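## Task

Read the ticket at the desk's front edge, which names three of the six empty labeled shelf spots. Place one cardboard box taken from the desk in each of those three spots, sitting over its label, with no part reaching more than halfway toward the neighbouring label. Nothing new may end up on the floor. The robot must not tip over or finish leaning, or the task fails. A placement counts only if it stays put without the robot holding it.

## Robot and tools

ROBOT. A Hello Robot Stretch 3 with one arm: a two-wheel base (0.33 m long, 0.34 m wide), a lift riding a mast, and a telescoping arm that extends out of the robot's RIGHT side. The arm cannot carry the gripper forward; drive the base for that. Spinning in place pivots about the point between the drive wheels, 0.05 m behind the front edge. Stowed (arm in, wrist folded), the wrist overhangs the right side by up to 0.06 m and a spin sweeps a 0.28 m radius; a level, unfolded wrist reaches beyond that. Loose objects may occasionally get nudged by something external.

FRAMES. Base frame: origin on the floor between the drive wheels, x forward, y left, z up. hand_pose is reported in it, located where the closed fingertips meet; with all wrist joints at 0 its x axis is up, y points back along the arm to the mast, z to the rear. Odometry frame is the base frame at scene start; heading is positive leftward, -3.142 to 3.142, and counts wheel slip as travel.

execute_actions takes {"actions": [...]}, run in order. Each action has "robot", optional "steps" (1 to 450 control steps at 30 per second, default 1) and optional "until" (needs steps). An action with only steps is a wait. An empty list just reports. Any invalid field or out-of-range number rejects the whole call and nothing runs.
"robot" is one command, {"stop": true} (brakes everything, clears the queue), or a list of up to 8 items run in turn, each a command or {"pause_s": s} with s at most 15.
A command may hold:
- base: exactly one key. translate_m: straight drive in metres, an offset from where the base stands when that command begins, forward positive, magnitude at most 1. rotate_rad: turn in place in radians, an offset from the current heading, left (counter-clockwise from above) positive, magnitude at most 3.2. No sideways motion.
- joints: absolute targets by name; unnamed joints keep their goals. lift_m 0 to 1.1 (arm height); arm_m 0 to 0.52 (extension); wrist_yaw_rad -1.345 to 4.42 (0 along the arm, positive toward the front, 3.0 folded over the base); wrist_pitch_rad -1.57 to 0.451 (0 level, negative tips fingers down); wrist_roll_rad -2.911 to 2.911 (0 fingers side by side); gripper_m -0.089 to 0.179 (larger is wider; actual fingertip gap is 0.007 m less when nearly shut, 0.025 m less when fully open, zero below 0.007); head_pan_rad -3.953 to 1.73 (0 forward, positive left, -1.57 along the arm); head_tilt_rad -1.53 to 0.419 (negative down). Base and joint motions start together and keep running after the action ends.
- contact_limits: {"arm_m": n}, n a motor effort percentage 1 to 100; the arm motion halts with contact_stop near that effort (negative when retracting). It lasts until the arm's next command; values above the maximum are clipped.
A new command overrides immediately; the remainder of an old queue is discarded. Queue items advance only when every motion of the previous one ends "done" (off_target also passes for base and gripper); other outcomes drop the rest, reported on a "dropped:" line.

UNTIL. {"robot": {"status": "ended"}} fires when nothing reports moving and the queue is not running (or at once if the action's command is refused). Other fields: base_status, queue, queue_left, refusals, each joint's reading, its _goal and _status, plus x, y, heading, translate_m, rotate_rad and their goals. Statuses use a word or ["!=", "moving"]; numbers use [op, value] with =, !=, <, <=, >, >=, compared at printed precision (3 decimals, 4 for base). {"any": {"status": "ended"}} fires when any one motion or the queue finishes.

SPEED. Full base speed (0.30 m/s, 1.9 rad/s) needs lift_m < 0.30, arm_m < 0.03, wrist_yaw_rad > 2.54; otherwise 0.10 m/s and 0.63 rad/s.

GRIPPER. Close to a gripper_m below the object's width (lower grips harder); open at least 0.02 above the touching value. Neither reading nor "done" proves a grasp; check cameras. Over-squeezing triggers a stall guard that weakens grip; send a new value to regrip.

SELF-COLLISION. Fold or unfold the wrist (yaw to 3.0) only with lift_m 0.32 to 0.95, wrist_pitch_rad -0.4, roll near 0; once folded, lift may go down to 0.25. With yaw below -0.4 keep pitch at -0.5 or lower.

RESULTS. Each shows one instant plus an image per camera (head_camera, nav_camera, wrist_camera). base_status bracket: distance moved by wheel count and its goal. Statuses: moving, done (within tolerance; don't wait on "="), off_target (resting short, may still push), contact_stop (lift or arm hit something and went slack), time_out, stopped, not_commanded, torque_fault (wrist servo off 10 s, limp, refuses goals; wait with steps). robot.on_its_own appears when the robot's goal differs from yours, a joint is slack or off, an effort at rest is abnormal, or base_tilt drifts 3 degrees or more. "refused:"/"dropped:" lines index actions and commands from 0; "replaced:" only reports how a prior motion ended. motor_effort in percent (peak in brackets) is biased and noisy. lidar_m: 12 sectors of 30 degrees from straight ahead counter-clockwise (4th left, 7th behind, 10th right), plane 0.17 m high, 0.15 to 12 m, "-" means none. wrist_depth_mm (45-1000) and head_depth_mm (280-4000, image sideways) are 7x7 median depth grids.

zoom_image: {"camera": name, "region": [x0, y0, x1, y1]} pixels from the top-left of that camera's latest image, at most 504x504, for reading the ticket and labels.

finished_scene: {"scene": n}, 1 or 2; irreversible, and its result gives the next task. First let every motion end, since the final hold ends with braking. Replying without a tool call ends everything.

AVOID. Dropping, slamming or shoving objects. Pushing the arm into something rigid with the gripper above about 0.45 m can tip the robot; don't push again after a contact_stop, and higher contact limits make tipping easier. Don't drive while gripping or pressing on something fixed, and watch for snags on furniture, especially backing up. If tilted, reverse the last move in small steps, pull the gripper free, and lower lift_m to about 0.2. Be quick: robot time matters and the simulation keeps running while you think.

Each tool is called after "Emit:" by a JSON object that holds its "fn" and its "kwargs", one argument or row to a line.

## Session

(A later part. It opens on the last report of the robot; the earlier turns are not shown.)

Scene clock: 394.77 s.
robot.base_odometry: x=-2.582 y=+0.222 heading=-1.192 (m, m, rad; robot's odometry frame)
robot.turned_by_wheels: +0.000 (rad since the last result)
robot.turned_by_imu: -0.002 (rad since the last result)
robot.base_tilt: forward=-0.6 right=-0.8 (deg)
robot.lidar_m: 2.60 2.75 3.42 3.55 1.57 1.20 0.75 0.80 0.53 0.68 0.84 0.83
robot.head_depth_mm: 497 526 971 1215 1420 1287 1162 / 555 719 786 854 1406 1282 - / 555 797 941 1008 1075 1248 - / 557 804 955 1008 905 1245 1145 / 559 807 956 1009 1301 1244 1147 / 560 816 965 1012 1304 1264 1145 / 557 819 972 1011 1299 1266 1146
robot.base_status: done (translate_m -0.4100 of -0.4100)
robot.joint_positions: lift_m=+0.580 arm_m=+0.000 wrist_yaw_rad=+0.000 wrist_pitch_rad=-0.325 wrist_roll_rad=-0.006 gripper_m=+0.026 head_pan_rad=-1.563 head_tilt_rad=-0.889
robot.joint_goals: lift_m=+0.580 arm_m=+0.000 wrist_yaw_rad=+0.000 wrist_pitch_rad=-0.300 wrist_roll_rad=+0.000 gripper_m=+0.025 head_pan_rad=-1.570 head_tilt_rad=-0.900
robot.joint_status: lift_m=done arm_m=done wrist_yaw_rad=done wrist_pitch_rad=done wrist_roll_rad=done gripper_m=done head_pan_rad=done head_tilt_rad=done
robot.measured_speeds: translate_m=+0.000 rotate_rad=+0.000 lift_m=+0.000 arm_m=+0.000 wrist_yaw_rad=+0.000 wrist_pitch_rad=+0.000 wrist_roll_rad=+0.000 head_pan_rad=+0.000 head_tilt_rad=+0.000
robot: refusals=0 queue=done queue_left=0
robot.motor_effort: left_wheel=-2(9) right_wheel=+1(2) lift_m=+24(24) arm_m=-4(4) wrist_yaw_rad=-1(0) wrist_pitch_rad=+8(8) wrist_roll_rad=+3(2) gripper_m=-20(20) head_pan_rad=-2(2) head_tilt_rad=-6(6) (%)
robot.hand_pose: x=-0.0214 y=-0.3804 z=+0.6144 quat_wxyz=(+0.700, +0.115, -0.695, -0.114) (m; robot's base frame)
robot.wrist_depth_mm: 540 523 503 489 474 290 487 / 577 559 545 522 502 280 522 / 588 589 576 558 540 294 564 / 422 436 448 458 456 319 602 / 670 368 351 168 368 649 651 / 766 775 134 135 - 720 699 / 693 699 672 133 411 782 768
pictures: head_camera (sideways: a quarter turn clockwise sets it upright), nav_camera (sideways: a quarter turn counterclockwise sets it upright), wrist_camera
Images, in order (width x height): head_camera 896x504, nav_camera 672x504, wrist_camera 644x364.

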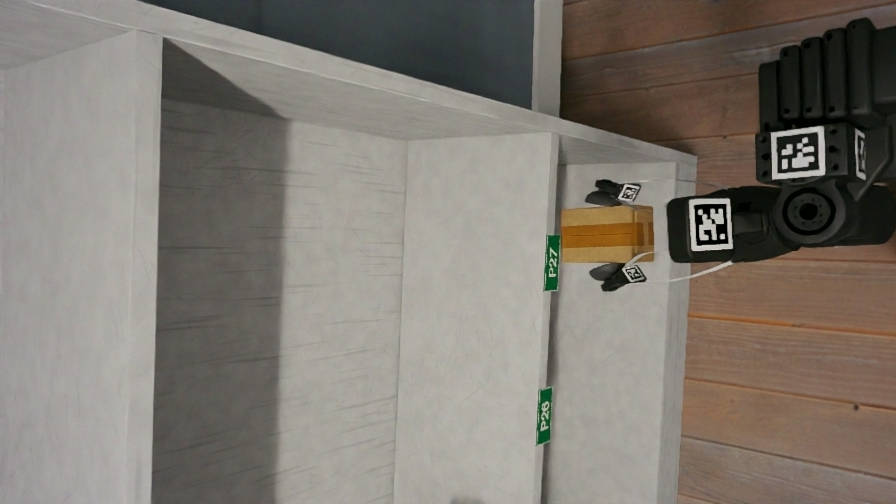

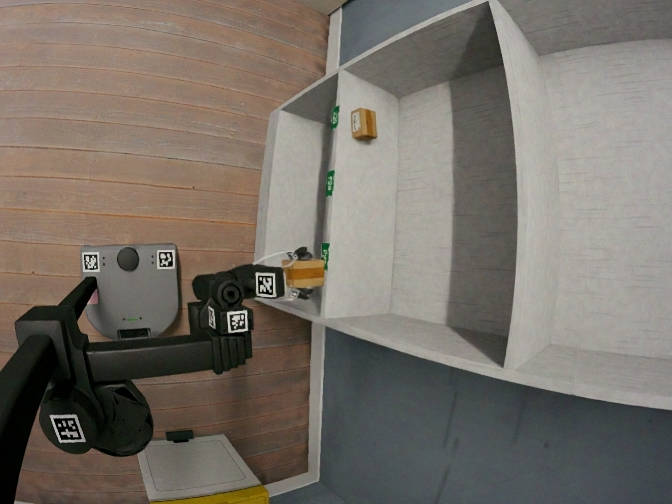

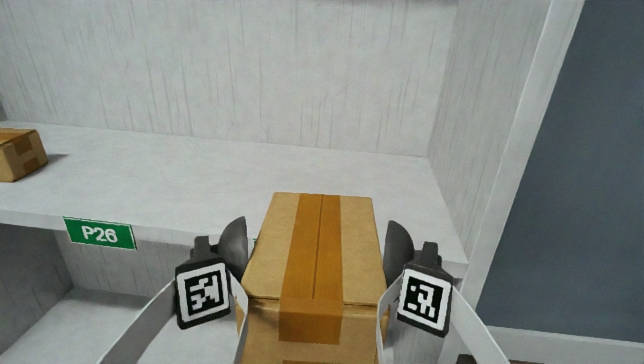

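Emit:
{"fn": "execute_actions", "kwargs": {
  "actions": [
    {"robot":[{"base":{"translate_m":0.025}},{"joints":{"arm_m":0.25}}],"steps":450,"until":{"robot":{"status":"ended"}}}
  ]
}}

Scene clock: 403.50 s.
robot.base_odometry: x=-2.573 y=+0.199 heading=-1.192 (m, m, rad; robot's odometry frame)
robot.turned_by_wheels: +0.000 (rad since the last result)
robot.turned_by_imu: +0.002 (rad since the last result)
robot.base_tilt: forward=-0.6 right=-0.9 (deg)
robot.lidar_m: 2.57 2.73 3.64 3.54 1.61 1.23 0.77 0.83 0.54 0.79 0.82 0.82
robot.head_depth_mm: 530 540 662 1221 1411 1285 1159 / 552 777 887 888 1421 - 1142 / 555 799 943 1034 1299 1245 1146 / 555 803 951 979 1297 1255 1139 / 559 809 964 1014 1303 1250 1140 / 557 816 964 1010 1299 1256 1147 / 557 822 979 1009 1305 1252 1157
robot.base_status: done (translate_m +0.0250 of +0.0250)
robot.joint_positions: lift_m=+0.580 arm_m=+0.250 wrist_yaw_rad=+0.000 wrist_pitch_rad=-0.325 wrist_roll_rad=-0.006 gripper_m=+0.026 head_pan_rad=-1.563 head_tilt_rad=-0.889
robot.joint_goals: lift_m=+0.580 arm_m=+0.250 wrist_yaw_rad=+0.000 wrist_pitch_rad=-0.300 wrist_roll_rad=+0.000 gripper_m=+0.025 head_pan_rad=-1.570 head_tilt_rad=-0.900
robot.joint_status: lift_m=done arm_m=done wrist_yaw_rad=done wrist_pitch_rad=done wrist_roll_rad=done gripper_m=done head_pan_rad=done head_tilt_rad=done
robot.measured_speeds: translate_m=+0.000 rotate_rad=+0.000 lift_m=+0.000 arm_m=+0.000 wrist_yaw_rad=+0.000 wrist_pitch_rad=+0.000 wrist_roll_rad=+0.000 head_pan_rad=+0.000 head_tilt_rad=+0.000
robot: refusals=0 queue=done queue_left=0
robot.motor_effort: left_wheel=-3(4) right_wheel=+1(5) lift_m=+23(24) arm_m=+3(4) wrist_yaw_rad=+0(1) wrist_pitch_rad=+8(8) wrist_roll_rad=+2(2) gripper_m=-20(19) head_pan_rad=-2(2) head_tilt_rad=-6(6) (%)
robot.hand_pose: x=-0.0214 y=-0.6298 z=+0.6144 quat_wxyz=(+0.700, +0.115, -0.695, -0.114) (m; robot's base frame)
robot.wrist_depth_mm: 289 277 268 260 252 245 235 / 310 299 289 277 269 261 238 / 336 321 311 298 287 278 233 / 365 350 334 317 311 297 228 / 331 336 342 167 329 319 224 / 271 275 134 136 - 293 219 / 230 233 222 133 235 247 215
pictures: head_camera (sideways: a quarter turn clockwise sets it upright), nav_camera (sideways: a quarter turn counterclockwise sets it upright), wrist_camera
Images, in order (width x height): head_camera 896x504, nav_camera 672x504, wrist_camera 644x364.

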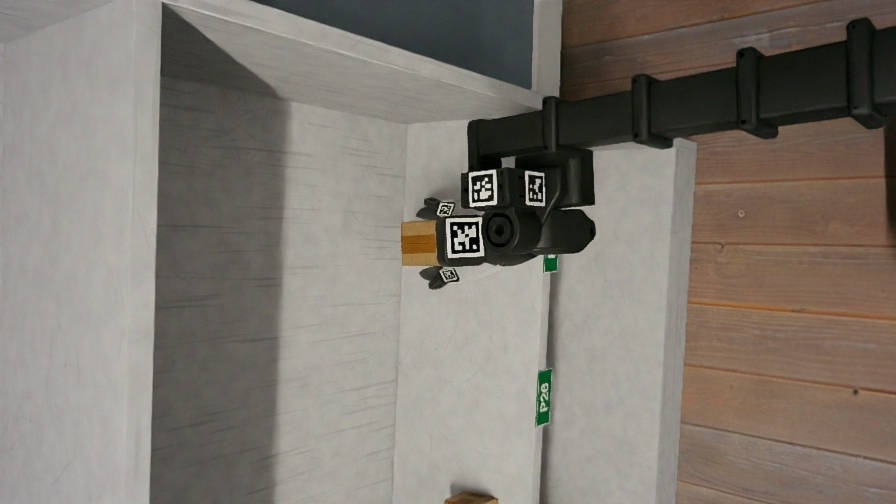

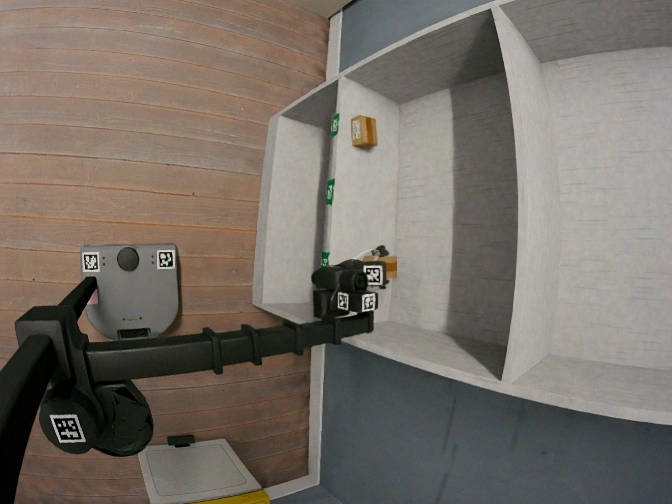

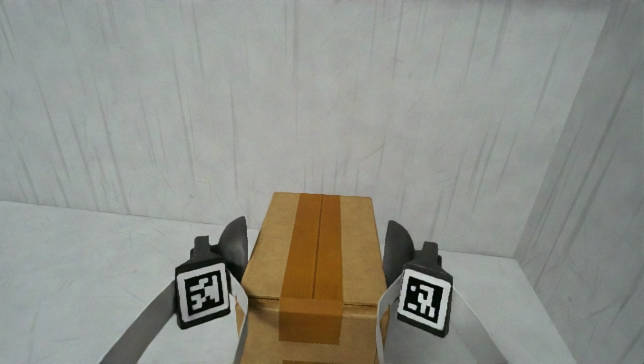

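Emit:
{"fn": "execute_actions", "kwargs": {
  "actions": [
    {"robot":[{"joints":{"lift_m":0.524}},{"joints":{"gripper_m":0.10}},{"joints":{"lift_m":0.54}},{"joints":{"arm_m":0.0}}],"steps":450,"until":{"robot":{"status":"ended"}}}
  ]
}}

Scene clock: 411.03 s.
robot.base_odometry: x=-2.573 y=+0.199 heading=-1.192 (m, m, rad; robot's odometry frame)
robot.turned_by_wheels: +0.000 (rad since the last result)
robot.turned_by_imu: +0.002 (rad since the last result)
robot.base_tilt: forward=-0.6 right=-0.9 (deg)
robot.lidar_m: 2.57 2.73 3.62 3.54 1.60 1.23 0.77 0.83 0.54 0.79 0.81 0.82
robot.head_depth_mm: 530 540 661 1210 1410 1281 1163 / 555 775 891 899 1120 1280 - / 554 798 941 1005 1297 1246 - / 556 803 955 985 1275 1246 1147 / 557 812 962 1012 1292 1250 1144 / 561 817 963 1009 1297 1252 1144 / 559 821 976 1009 1308 1270 1148
robot.base_status: done (translate_m +0.0250 of +0.0250)
robot.joint_positions: lift_m=+0.540 arm_m=+0.000 wrist_yaw_rad=+0.000 wrist_pitch_rad=-0.324 wrist_roll_rad=-0.006 gripper_m=+0.100 head_pan_rad=-1.563 head_tilt_rad=-0.889
robot.joint_goals: lift_m=+0.540 arm_m=+0.000 wrist_yaw_rad=+0.000 wrist_pitch_rad=-0.300 wrist_roll_rad=+0.000 gripper_m=+0.100 head_pan_rad=-1.570 head_tilt_rad=-0.900
robot.joint_status: lift_m=done arm_m=done wrist_yaw_rad=done wrist_pitch_rad=done wrist_roll_rad=done gripper_m=done head_pan_rad=done head_tilt_rad=done
robot.measured_speeds: translate_m=+0.000 rotate_rad=+0.000 lift_m=+0.000 arm_m=+0.000 wrist_yaw_rad=+0.000 wrist_pitch_rad=+0.000 wrist_roll_rad=+0.000 head_pan_rad=+0.000 head_tilt_rad=+0.000
robot: refusals=0 queue=done queue_left=0
robot.motor_effort: left_wheel=-3(3) right_wheel=+1(1) lift_m=+40(43) arm_m=-4(2) wrist_yaw_rad=+0(0) wrist_pitch_rad=+8(9) wrist_roll_rad=+2(2) gripper_m=+0(78) head_pan_rad=-3(1) head_tilt_rad=-6(6) (%)
robot.hand_pose: x=-0.0214 y=-0.3805 z=+0.5738 quat_wxyz=(+0.700, +0.115, -0.695, -0.114) (m; robot's base frame)
robot.wrist_depth_mm: 532 527 504 490 478 352 240 / 579 565 539 527 509 338 507 / 427 489 511 446 524 325 558 / 362 348 360 369 377 318 602 / 718 718 684 327 319 310 649 / 715 775 739 715 692 710 710 / 656 640 667 678 638 765 750
pictures: head_camera (sideways: a quarter turn clockwise sets it upright), nav_camera (sideways: a quarter turn counterclockwise sets it upright), wrist_camera
Images, in order (width x height): head_camera 896x504, nav_camera 672x504, wrist_camera 644x364.

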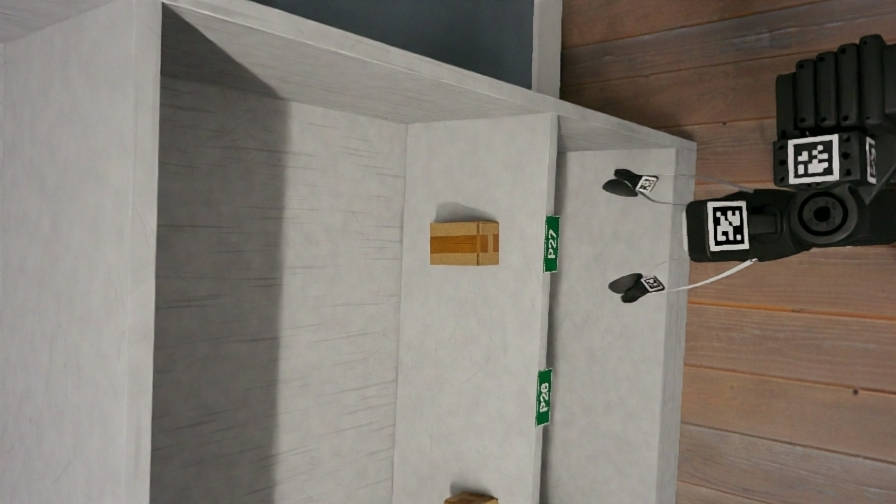

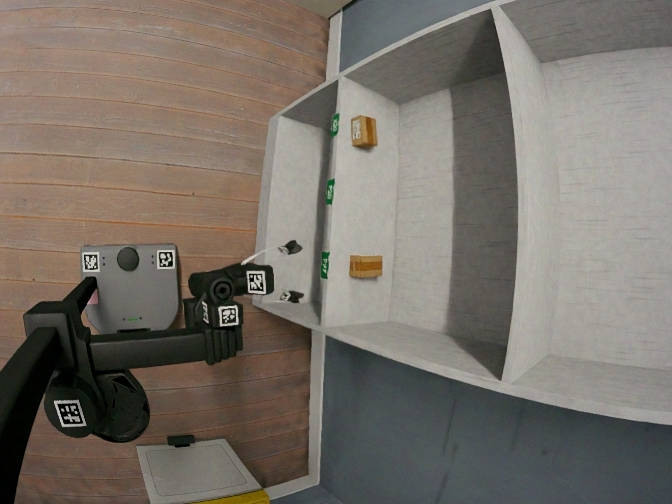

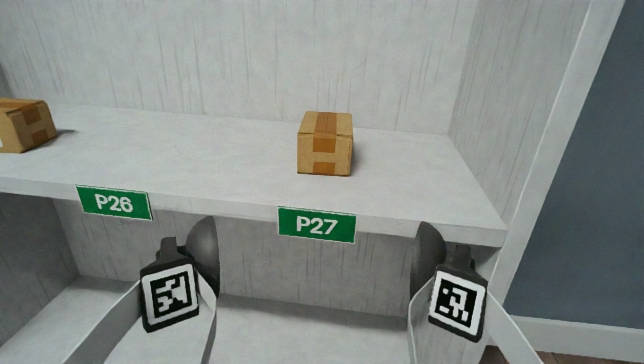

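Emit:
{"fn": "execute_actions", "kwargs": {
  "actions": [
    {"robot":[{"base":{"translate_m":0.15},"joints":{"wrist_pitch_rad":-0.4}},{"joints":{"wrist_yaw_rad":3.0,"gripper_m":0.03}},{"joints":{"lift_m":0.26}},{"base":{"rotate_rad":1.02},"joints":{"head_pan_rad":0,"head_tilt_rad":-0.6}},{"base":{"translate_m":1.0}},{"base":{"translate_m":1.0}},{"base":{"translate_m":0.9}},{"base":{"rotate_rad":2.12},"joints":{"head_pan_rad":-1.57,"head_tilt_rad":-0.75,"lift_m":0.76}}],"steps":450,"until":{"robot":{"status":"ended"}}},
    {"steps":450,"until":{"robot":{"status":"ended"}}}
  ]
}}

Scene clock: 446.30 s.
robot.base_odometry: x=+0.340 y=-0.439 heading=+1.947 (m, m, rad; robot's odometry frame)
robot.turned_by_wheels: +3.140 (rad since the last result)
robot.turned_by_imu: +3.135 (rad since the last result)
robot.base_tilt: forward=-0.4 right=-0.8 (deg)
robot.lidar_m: 2.66 2.86 3.26 3.12 1.44 1.12 1.10 1.17 0.97 0.82 0.79 2.10
robot.head_depth_mm: 1140 1284 1100 861 1435 1361 - / 1150 1294 1104 837 1546 1379 - / 1161 1291 1108 815 1543 1376 1253 / 1162 1318 1098 865 1546 1377 - / 1168 1310 1111 871 1507 1387 1220 / 1177 1317 1104 865 1558 1390 1195 / 1182 1323 1116 871 1548 1330 1211
robot.base_status: done (rotate_rad +2.1199 of +2.1200)
robot.joint_positions: lift_m=+0.760 arm_m=+0.000 wrist_yaw_rad=+2.999 wrist_pitch_rad=-0.415 wrist_roll_rad=-0.006 gripper_m=+0.030 head_pan_rad=-1.563 head_tilt_rad=-0.741
robot.joint_goals: lift_m=+0.760 arm_m=+0.000 wrist_yaw_rad=+3.000 wrist_pitch_rad=-0.400 wrist_roll_rad=+0.000 gripper_m=+0.030 head_pan_rad=-1.570 head_tilt_rad=-0.750
robot.joint_status: lift_m=done arm_m=done wrist_yaw_rad=done wrist_pitch_rad=done wrist_roll_rad=done gripper_m=done head_pan_rad=done head_tilt_rad=done
robot.measured_speeds: translate_m=+0.000 rotate_rad=+0.000 lift_m=+0.000 arm_m=+0.000 wrist_yaw_rad=+0.000 wrist_pitch_rad=+0.000 wrist_roll_rad=+0.000 head_pan_rad=+0.000 head_tilt_rad=+0.000
robot: refusals=0 queue=done queue_left=0
robot.motor_effort: left_wheel=-3(9) right_wheel=+1(7) lift_m=+40(41) arm_m=-3(4) wrist_yaw_rad=+1(2) wrist_pitch_rad=+5(9) wrist_roll_rad=+2(2) gripper_m=+0(82) head_pan_rad=-2(32) head_tilt_rad=-5(26) (%)
robot.hand_pose: x=+0.0107 y=+0.0773 z=+0.7731 quat_wxyz=(+0.195, +0.698, +0.097, +0.682) (m; robot's base frame)
robot.wrist_depth_mm: - - - - - - - / - - - - - - - / - - - - - - - / - - - - - - - / - - - - - - - / - - - - - - - / 945 963 968 989 967 - -
pictures: head_camera (sideways: a quarter turn clockwise sets it upright), nav_camera (sideways: a quarter turn counterclockwise sets it upright), wrist_camera
Images, in order (width x height): head_camera 896x504, nav_camera 672x504, wrist_camera 644x364.

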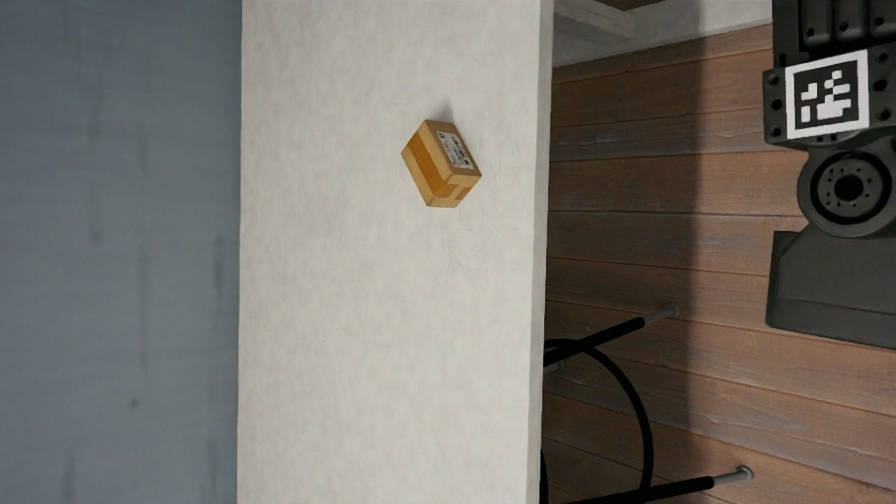

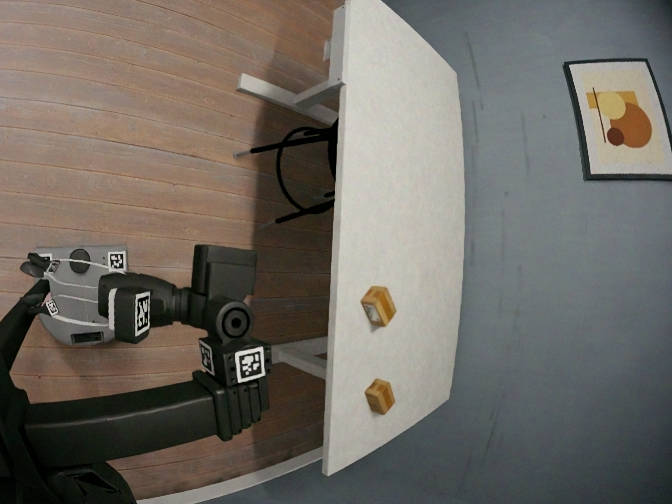

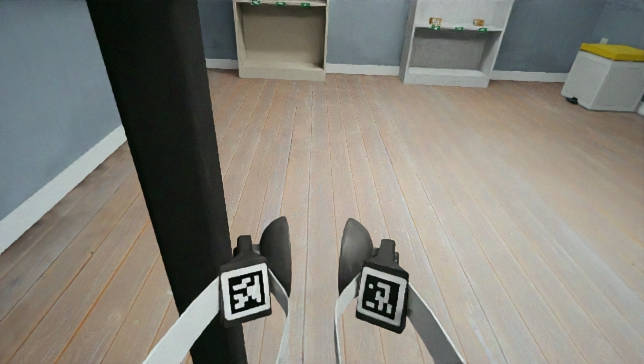

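Emit:
{"fn": "execute_actions", "kwargs": {
  "actions": [
    {"robot":[{"base":{"translate_m":-0.21},"joints":{"wrist_yaw_rad":0.55,"gripper_m":0.17,"lift_m":0.84}},{"joints":{"arm_m":0.27,"wrist_pitch_rad":-0.4}}],"steps":450,"until":{"robot":{"status":"ended"}}}
  ]
}}

Scene clock: 459.87 s.
robot.base_odometry: x=+0.417 y=-0.634 heading=+1.947 (m, m, rad; robot's odometry frame)
robot.turned_by_wheels: +0.000 (rad since the last result)
robot.turned_by_imu: +0.000 (rad since the last result)
robot.base_tilt: forward=-0.4 right=-0.9 (deg)
robot.lidar_m: 2.87 3.08 3.36 2.60 1.16 0.91 0.89 0.95 0.89 1.32 0.88 1.34
robot.head_depth_mm: 1122 1264 1096 - - 1343 1201 / 1134 1257 1199 811 1373 1345 1199 / 1138 1278 1199 787 1506 1376 1199 / 1145 1282 1147 - 1554 1386 1201 / 1147 1304 1150 816 1546 1374 1204 / 1162 1314 1116 843 1541 1386 1198 / 1174 1322 1115 871 1311 1376 1214
robot.base_status: done (translate_m -0.2100 of -0.2100)
robot.joint_positions: lift_m=+0.840 arm_m=+0.270 wrist_yaw_rad=+0.550 wrist_pitch_rad=-0.415 wrist_roll_rad=-0.006 gripper_m=+0.170 head_pan_rad=-1.563 head_tilt_rad=-0.741
robot.joint_goals: lift_m=+0.840 arm_m=+0.270 wrist_yaw_rad=+0.550 wrist_pitch_rad=-0.400 wrist_roll_rad=+0.000 gripper_m=+0.170 head_pan_rad=-1.570 head_tilt_rad=-0.750
robot.joint_status: lift_m=done arm_m=done wrist_yaw_rad=done wrist_pitch_rad=done wrist_roll_rad=done gripper_m=done head_pan_rad=done head_tilt_rad=done
robot.measured_speeds: translate_m=+0.000 rotate_rad=+0.000 lift_m=+0.000 arm_m=+0.000 wrist_yaw_rad=+0.000 wrist_pitch_rad=+0.000 wrist_roll_rad=+0.000 head_pan_rad=+0.000 head_tilt_rad=+0.000
robot: refusals=0 queue=done queue_left=0
robot.motor_effort: left_wheel=-3(6) right_wheel=+1(4) lift_m=+40(42) arm_m=+2(6) wrist_yaw_rad=+0(3) wrist_pitch_rad=+5(5) wrist_roll_rad=+2(2) gripper_m=+0(82) head_pan_rad=-4(2) head_tilt_rad=-5(4) (%)
robot.hand_pose: x=+0.0961 y=-0.6064 z=+0.8530 quat_wxyz=(+0.708, +0.328, -0.624, +0.049) (m; robot's base frame)
robot.wrist_depth_mm: - - - 953 815 689 602 / 824 853 889 928 834 733 633 / 582 592 613 636 654 675 635 / 451 457 462 473 488 498 508 / 380 374 377 382 391 398 405 / - 311 316 267 278 327 336 / - 276 273 249 257 274 290
pictures: head_camera (sideways: a quarter turn clockwise sets it upright), nav_camera (sideways: a quarter turn counterclockwise sets it upright), wrist_camera
Images, in order (width x height): head_camera 896x504, nav_camera 672x504, wrist_camera 644x364.

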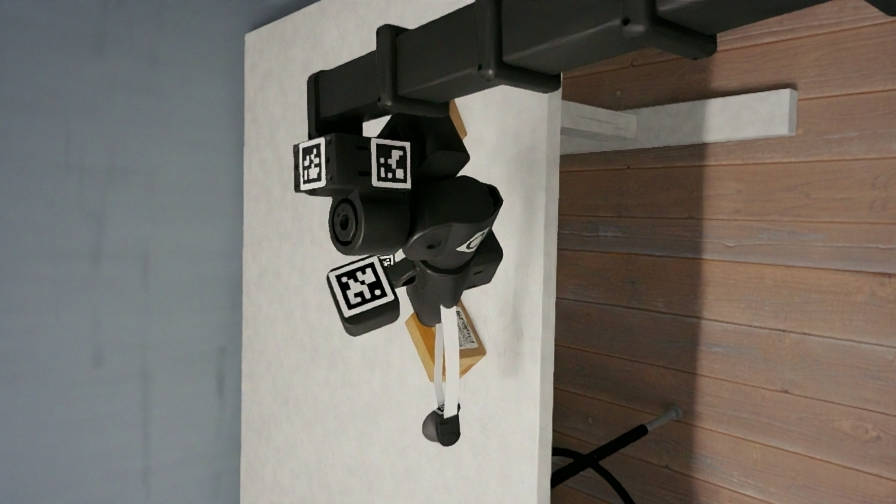

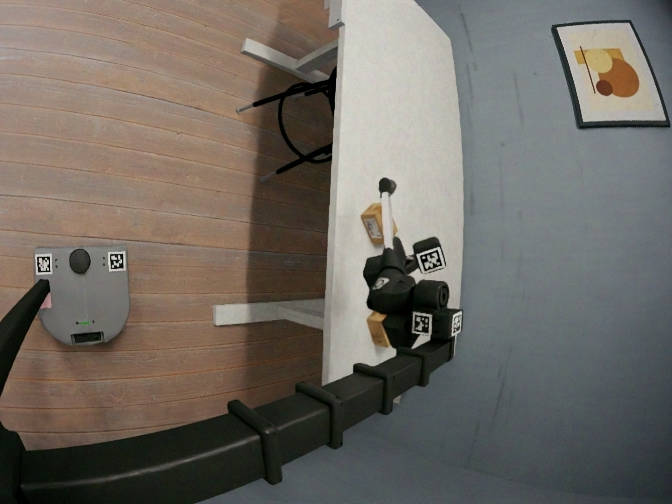

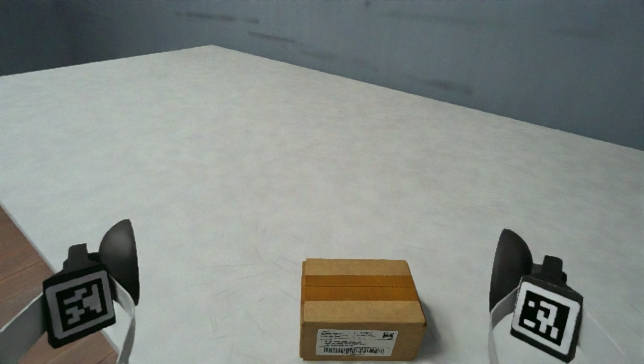

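Emit:
{"fn": "execute_actions", "kwargs": {
  "actions": [
    {"robot":[{"joints":{"arm_m":0.1}},{"base":{"translate_m":-0.26}}],"steps":450,"until":{"robot":{"status":"ended"}}}
  ]
}}

Scene clock: 473.93 s.
robot.base_odometry: x=+0.512 y=-0.876 heading=+1.947 (m, m, rad; robot's odometry frame)
robot.turned_by_wheels: +0.000 (rad since the last result)
robot.turned_by_imu: +0.000 (rad since the last result)
robot.base_tilt: forward=-0.5 right=-0.9 (deg)
robot.lidar_m: 3.12 3.37 3.24 1.85 0.83 0.64 0.63 0.67 0.98 0.86 1.01 1.11
robot.head_depth_mm: 1108 1240 1415 1605 - 1344 1196 / 1114 1260 1433 1640 - 1343 1191 / 1121 1262 1145 867 - 1324 1193 / 1127 1273 1116 894 - 1312 1194 / 1129 1290 1106 838 - 1385 1201 / 1139 1282 1110 871 1137 1393 1203 / 1142 1295 1121 868 772 1395 1208
robot.base_status: done (translate_m -0.2600 of -0.2600)
robot.joint_positions: lift_m=+0.840 arm_m=+0.100 wrist_yaw_rad=+0.550 wrist_pitch_rad=-0.415 wrist_roll_rad=-0.006 gripper_m=+0.170 head_pan_rad=-1.563 head_tilt_rad=-0.741
robot.joint_goals: lift_m=+0.840 arm_m=+0.100 wrist_yaw_rad=+0.550 wrist_pitch_rad=-0.400 wrist_roll_rad=+0.000 gripper_m=+0.170 head_pan_rad=-1.570 head_tilt_rad=-0.750
robot.joint_status: lift_m=done arm_m=done wrist_yaw_rad=done wrist_pitch_rad=done wrist_roll_rad=done gripper_m=done head_pan_rad=done head_tilt_rad=done
robot.measured_speeds: translate_m=+0.000 rotate_rad=+0.000 lift_m=+0.000 arm_m=+0.000 wrist_yaw_rad=+0.000 wrist_pitch_rad=+0.000 wrist_roll_rad=+0.000 head_pan_rad=+0.000 head_tilt_rad=+0.000
robot: refusals=0 queue=done queue_left=0
robot.motor_effort: left_wheel=-3(7) right_wheel=+1(2) lift_m=+40(40) arm_m=-4(7) wrist_yaw_rad=+0(0) wrist_pitch_rad=+5(5) wrist_roll_rad=+2(2) gripper_m=+0(0) head_pan_rad=-2(2) head_tilt_rad=-5(4) (%)
robot.hand_pose: x=+0.0961 y=-0.4370 z=+0.8530 quat_wxyz=(+0.708, +0.328, -0.624, +0.049) (m; robot's base frame)
robot.wrist_depth_mm: - - - - 952 811 708 / 841 849 898 942 936 843 744 / - 598 573 630 650 674 688 / - - 466 477 437 495 511 / - - 411 384 381 385 406 / - - - 341 327 329 335 / - - - - 287 275 291
pictures: head_camera (sideways: a quarter turn clockwise sets it upright), nav_camera (sideways: a quarter turn counterclockwise sets it upright), wrist_camera
Images, in order (width x height): head_camera 896x504, nav_camera 672x504, wrist_camera 644x364.

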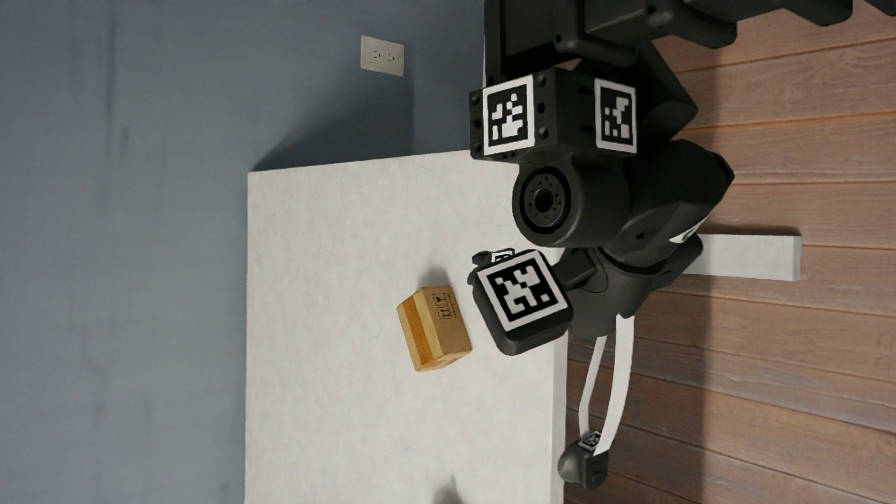

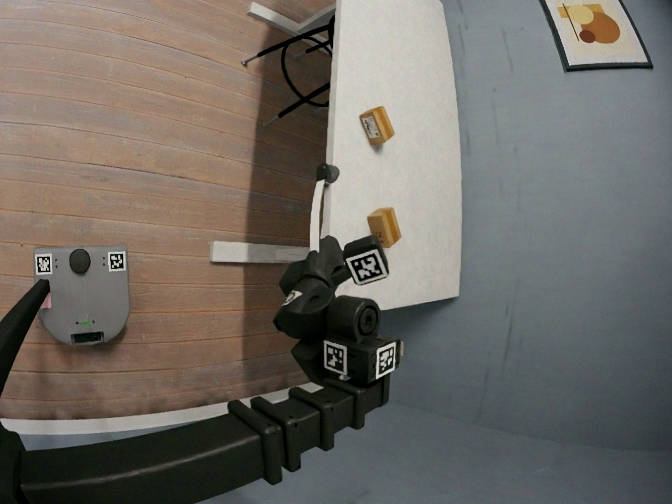

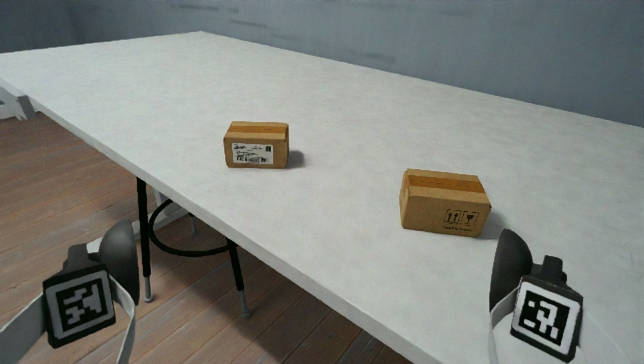

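Emit:
{"fn": "execute_actions", "kwargs": {
  "actions": [
    {"robot":{"base":{"translate_m":0.03},"joints":{"arm_m":0.34,"wrist_yaw_rad":0.45}},"steps":450,"until":{"robot":{"status":"ended"}}}
  ]
}}

Scene clock: 480.23 s.
robot.base_odometry: x=+0.501 y=-0.848 heading=+1.947 (m, m, rad; robot's odometry frame)
robot.turned_by_wheels: +0.000 (rad since the last result)
robot.turned_by_imu: +0.002 (rad since the last result)
robot.base_tilt: forward=-0.5 right=-0.8 (deg)
robot.lidar_m: 3.11 3.34 3.46 1.95 0.86 0.67 0.66 0.70 1.03 0.86 1.00 1.09
robot.head_depth_mm: 1111 1238 1414 - - 1346 1199 / 1120 1257 - 1627 1582 1387 1192 / 1125 1253 - 834 1511 1384 1204 / 1134 1269 - 823 1375 1348 1193 / 1132 1285 1103 817 1520 1389 1194 / 1143 1289 1118 872 1523 1376 1200 / 1152 1298 1110 875 1526 1387 1209
robot.base_status: done (translate_m +0.0300 of +0.0300)
robot.joint_positions: lift_m=+0.840 arm_m=+0.340 wrist_yaw_rad=+0.450 wrist_pitch_rad=-0.415 wrist_roll_rad=-0.006 gripper_m=+0.170 head_pan_rad=-1.563 head_tilt_rad=-0.741
robot.joint_goals: lift_m=+0.840 arm_m=+0.340 wrist_yaw_rad=+0.450 wrist_pitch_rad=-0.400 wrist_roll_rad=+0.000 gripper_m=+0.170 head_pan_rad=-1.570 head_tilt_rad=-0.750
robot.joint_status: lift_m=done arm_m=done wrist_yaw_rad=done wrist_pitch_rad=done wrist_roll_rad=done gripper_m=done head_pan_rad=done head_tilt_rad=done
robot.measured_speeds: translate_m=+0.000 rotate_rad=+0.000 lift_m=+0.000 arm_m=+0.000 wrist_yaw_rad=+0.000 wrist_pitch_rad=+0.000 wrist_roll_rad=+0.000 head_pan_rad=+0.000 head_tilt_rad=+0.000
robot: refusals=0 queue=done queue_left=0
robot.motor_effort: left_wheel=-3(4) right_wheel=+1(2) lift_m=+40(40) arm_m=+2(0) wrist_yaw_rad=+0(3) wrist_pitch_rad=+5(5) wrist_roll_rad=+2(2) gripper_m=+0(0) head_pan_rad=-1(2) head_tilt_rad=-5(5) (%)
robot.hand_pose: x=+0.0763 y=-0.6871 z=+0.8530 quat_wxyz=(+0.709, +0.296, -0.640, +0.013) (m; robot's base frame)
robot.wrist_depth_mm: - - 937 794 685 596 532 / 834 863 885 835 729 637 558 / 576 591 615 628 645 639 588 / 451 452 463 478 489 498 515 / 296 358 375 384 389 396 401 / - 312 313 319 324 327 335 / 258 268 271 219 269 274 289
pictures: head_camera (sideways: a quarter turn clockwise sets it upright), nav_camera (sideways: a quarter turn counterclockwise sets it upright), wrist_camera
Images, in order (width x height): head_camera 896x504, nav_camera 672x504, wrist_camera 644x364.

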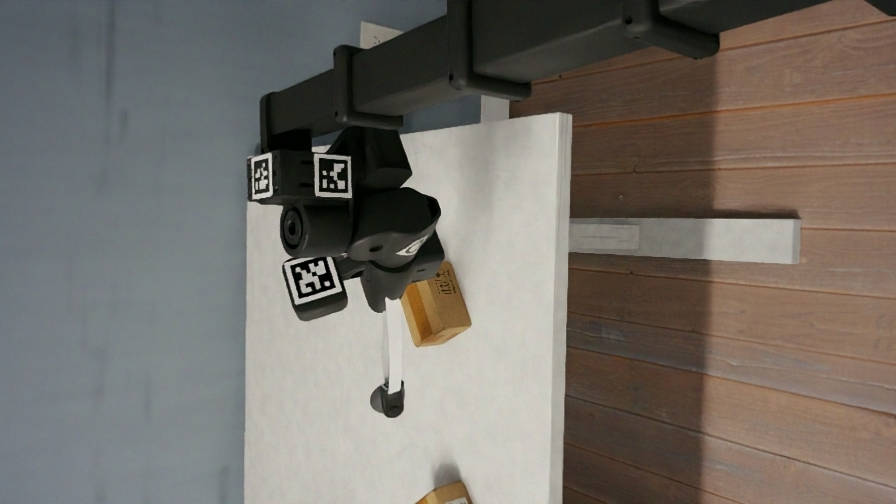

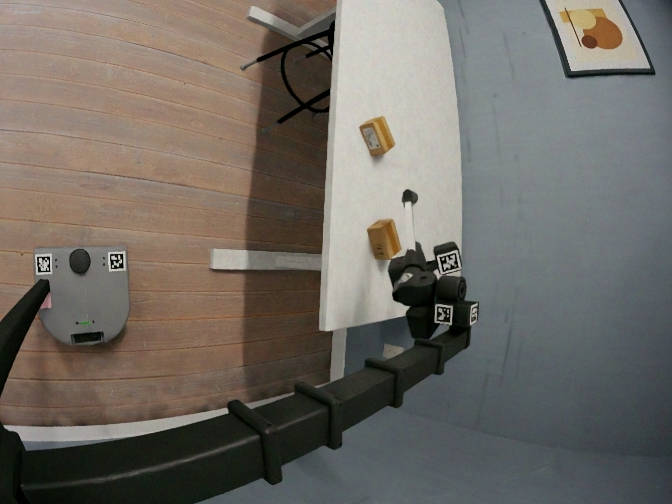

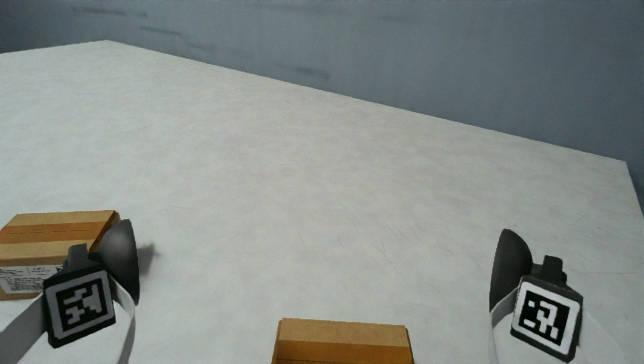

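Emit:
{"fn": "execute_actions", "kwargs": {
  "actions": [
    {"robot":{"joints":{"lift_m":0.765}},"steps":450,"until":{"robot":{"status":"ended"}}}
  ]
}}

Scene clock: 484.97 s.
robot.base_odometry: x=+0.501 y=-0.848 heading=+1.947 (m, m, rad; robot's odometry frame)
robot.turned_by_wheels: +0.000 (rad since the last result)
robot.turned_by_imu: +0.001 (rad since the last result)
robot.base_tilt: forward=-0.5 right=-0.8 (deg)
robot.lidar_m: 3.10 3.34 3.45 1.95 0.86 0.67 0.66 0.70 1.03 0.86 0.99 1.09
robot.head_depth_mm: 1107 1247 1413 1646 1702 - - / 1119 1253 1404 - 1507 1386 1195 / 1130 1258 1148 810 1509 1383 1190 / 1129 1274 1146 - 1394 1351 1196 / 1132 1287 1111 823 1521 1377 1199 / 1136 1283 1107 853 1508 1383 1208 / 1148 1292 1115 868 1516 1385 1200
robot.base_status: done (translate_m +0.0300 of +0.0300)
robot.joint_positions: lift_m=+0.765 arm_m=+0.340 wrist_yaw_rad=+0.450 wrist_pitch_rad=-0.415 wrist_roll_rad=-0.006 gripper_m=+0.170 head_pan_rad=-1.563 head_tilt_rad=-0.741
robot.joint_goals: lift_m=+0.765 arm_m=+0.340 wrist_yaw_rad=+0.450 wrist_pitch_rad=-0.400 wrist_roll_rad=+0.000 gripper_m=+0.170 head_pan_rad=-1.570 head_tilt_rad=-0.750
robot.joint_status: lift_m=done arm_m=done wrist_yaw_rad=done wrist_pitch_rad=done wrist_roll_rad=done gripper_m=done head_pan_rad=done head_tilt_rad=done
robot.measured_speeds: translate_m=+0.000 rotate_rad=+0.000 lift_m=+0.000 arm_m=+0.000 wrist_yaw_rad=+0.000 wrist_pitch_rad=+0.000 wrist_roll_rad=+0.000 head_pan_rad=+0.000 head_tilt_rad=+0.000
robot: refusals=0 queue=done queue_left=0
robot.motor_effort: left_wheel=-3(3) right_wheel=+1(1) lift_m=+23(40) arm_m=+2(3) wrist_yaw_rad=+0(0) wrist_pitch_rad=+5(5) wrist_roll_rad=+2(2) gripper_m=-1(1) head_pan_rad=-3(2) head_tilt_rad=-4(5) (%)
robot.hand_pose: x=+0.0763 y=-0.6871 z=+0.7788 quat_wxyz=(+0.709, +0.296, -0.640, +0.013) (m; robot's base frame)
robot.wrist_depth_mm: 998 - 909 802 683 593 537 / 575 602 635 655 672 619 558 / 409 420 433 443 457 468 482 / 249 317 326 333 341 350 358 / 253 263 266 270 275 281 285 / - 220 221 162 165 230 237 / 182 188 186 147 146 193 205
pictures: head_camera (sideways: a quarter turn clockwise sets it upright), nav_camera (sideways: a quarter turn counterclockwise sets it upright), wrist_camera
Images, in order (width x height): head_camera 896x504, nav_camera 672x504, wrist_camera 644x364.

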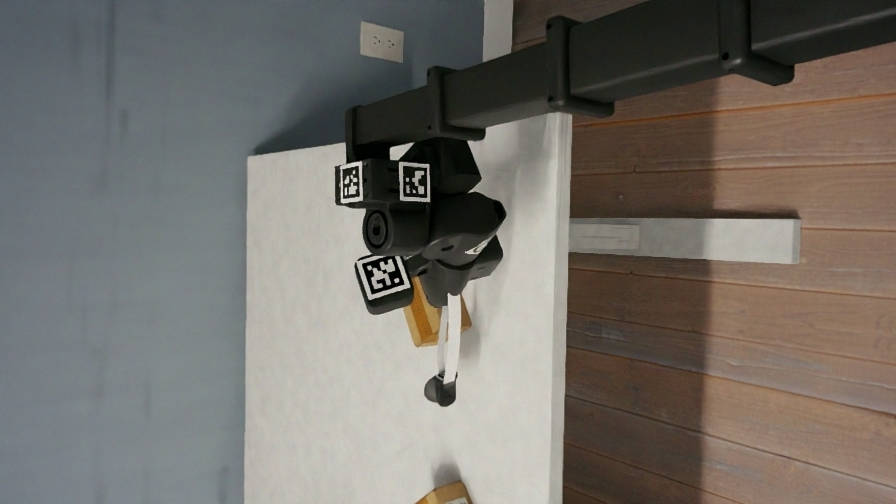

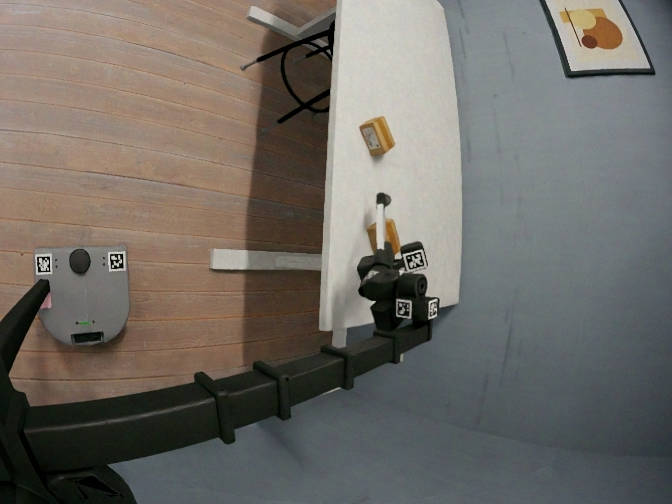

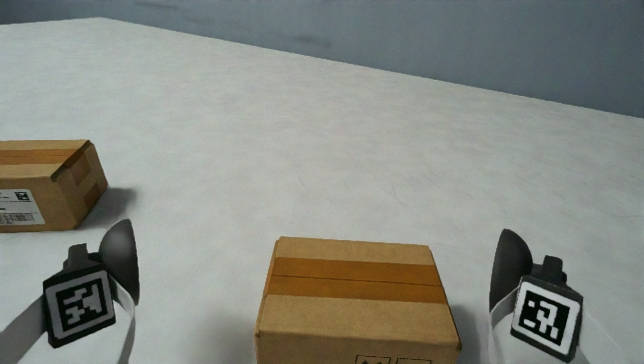

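Emit:
{"fn": "execute_actions", "kwargs": {
  "actions": [
    {"robot":[{"joints":{"lift_m":0.748}},{"joints":{"gripper_m":0.05}},{"pause_s":0.5},{"joints":{"lift_m":0.84}}],"steps":450,"until":{"robot":{"status":"ended"}}}
  ]
}}

Scene clock: 492.53 s.
robot.base_odometry: x=+0.501 y=-0.848 heading=+1.947 (m, m, rad; robot's odometry frame)
robot.turned_by_wheels: +0.000 (rad since the last result)
robot.turned_by_imu: +0.002 (rad since the last result)
robot.base_tilt: forward=-0.5 right=-0.9 (deg)
robot.lidar_m: 3.10 3.34 3.43 1.95 0.86 0.67 0.66 0.70 1.03 0.86 0.99 1.09
robot.head_depth_mm: 1109 1245 1397 - - 1355 1196 / 1117 1251 - 1618 1588 1372 1205 / 1116 1263 - 842 1504 1385 1192 / 1129 1272 - 840 1390 1355 1203 / 1145 1278 1104 842 1512 1380 1200 / 1141 1291 1113 867 1506 1387 1201 / 1150 1296 1110 871 1515 1383 1205
robot.base_status: done (translate_m +0.0300 of +0.0300)
robot.joint_positions: lift_m=+0.840 arm_m=+0.340 wrist_yaw_rad=+0.450 wrist_pitch_rad=-0.423 wrist_roll_rad=-0.006 gripper_m=+0.054 head_pan_rad=-1.563 head_tilt_rad=-0.741
robot.joint_goals: lift_m=+0.840 arm_m=+0.340 wrist_yaw_rad=+0.450 wrist_pitch_rad=-0.400 wrist_roll_rad=+0.000 gripper_m=+0.053 head_pan_rad=-1.570 head_tilt_rad=-0.750
robot.joint_status: lift_m=done arm_m=done wrist_yaw_rad=done wrist_pitch_rad=done wrist_roll_rad=done gripper_m=done head_pan_rad=done head_tilt_rad=done
robot.measured_speeds: translate_m=+0.000 rotate_rad=+0.000 lift_m=+0.000 arm_m=+0.000 wrist_yaw_rad=+0.000 wrist_pitch_rad=+0.000 wrist_roll_rad=+0.000 head_pan_rad=+0.000 head_tilt_rad=+0.000
robot: refusals=0 queue=done queue_left=0
robot.motor_effort: left_wheel=-3(3) right_wheel=+1(2) lift_m=+41(42) arm_m=+2(2) wrist_yaw_rad=+0(0) wrist_pitch_rad=+8(8) wrist_roll_rad=+2(2) gripper_m=-20(94) head_pan_rad=-2(2) head_tilt_rad=-5(4) (%)
robot.hand_pose: x=+0.0757 y=-0.6862 z=+0.8511 quat_wxyz=(+0.709, +0.299, -0.638, +0.010) (m; robot's base frame)
robot.wrist_depth_mm: - - 942 789 682 602 534 / 816 831 861 813 731 638 558 / 560 582 597 608 635 642 585 / 441 446 456 462 476 493 501 / 289 349 173 168 371 390 398 / 288 305 139 140 144 327 330 / 263 260 155 144 143 275 281
pictures: head_camera (sideways: a quarter turn clockwise sets it upright), nav_camera (sideways: a quarter turn counterclockwise sets it upright), wrist_camera
Images, in order (width x height): head_camera 896x504, nav_camera 672x504, wrist_camera 644x364.

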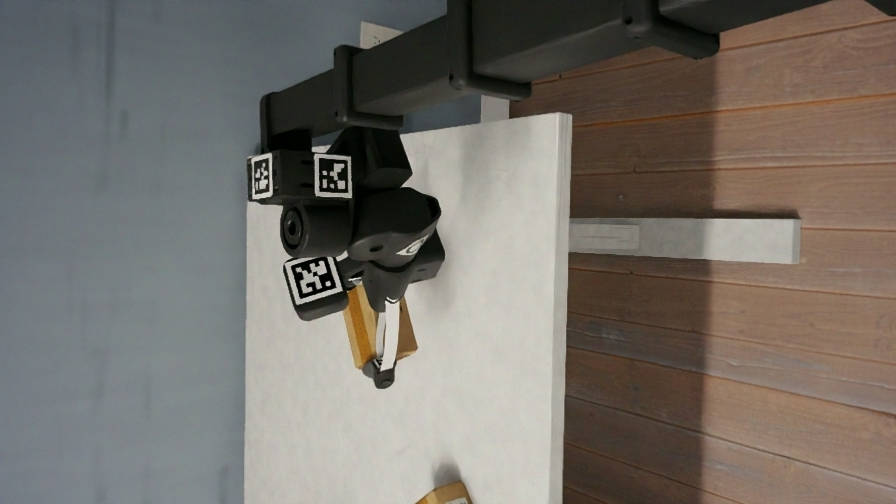

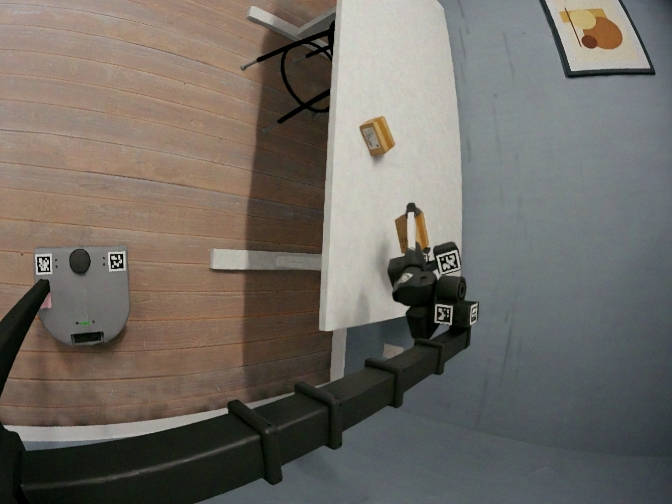

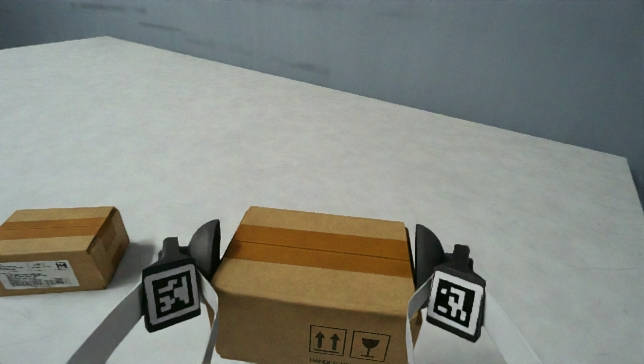

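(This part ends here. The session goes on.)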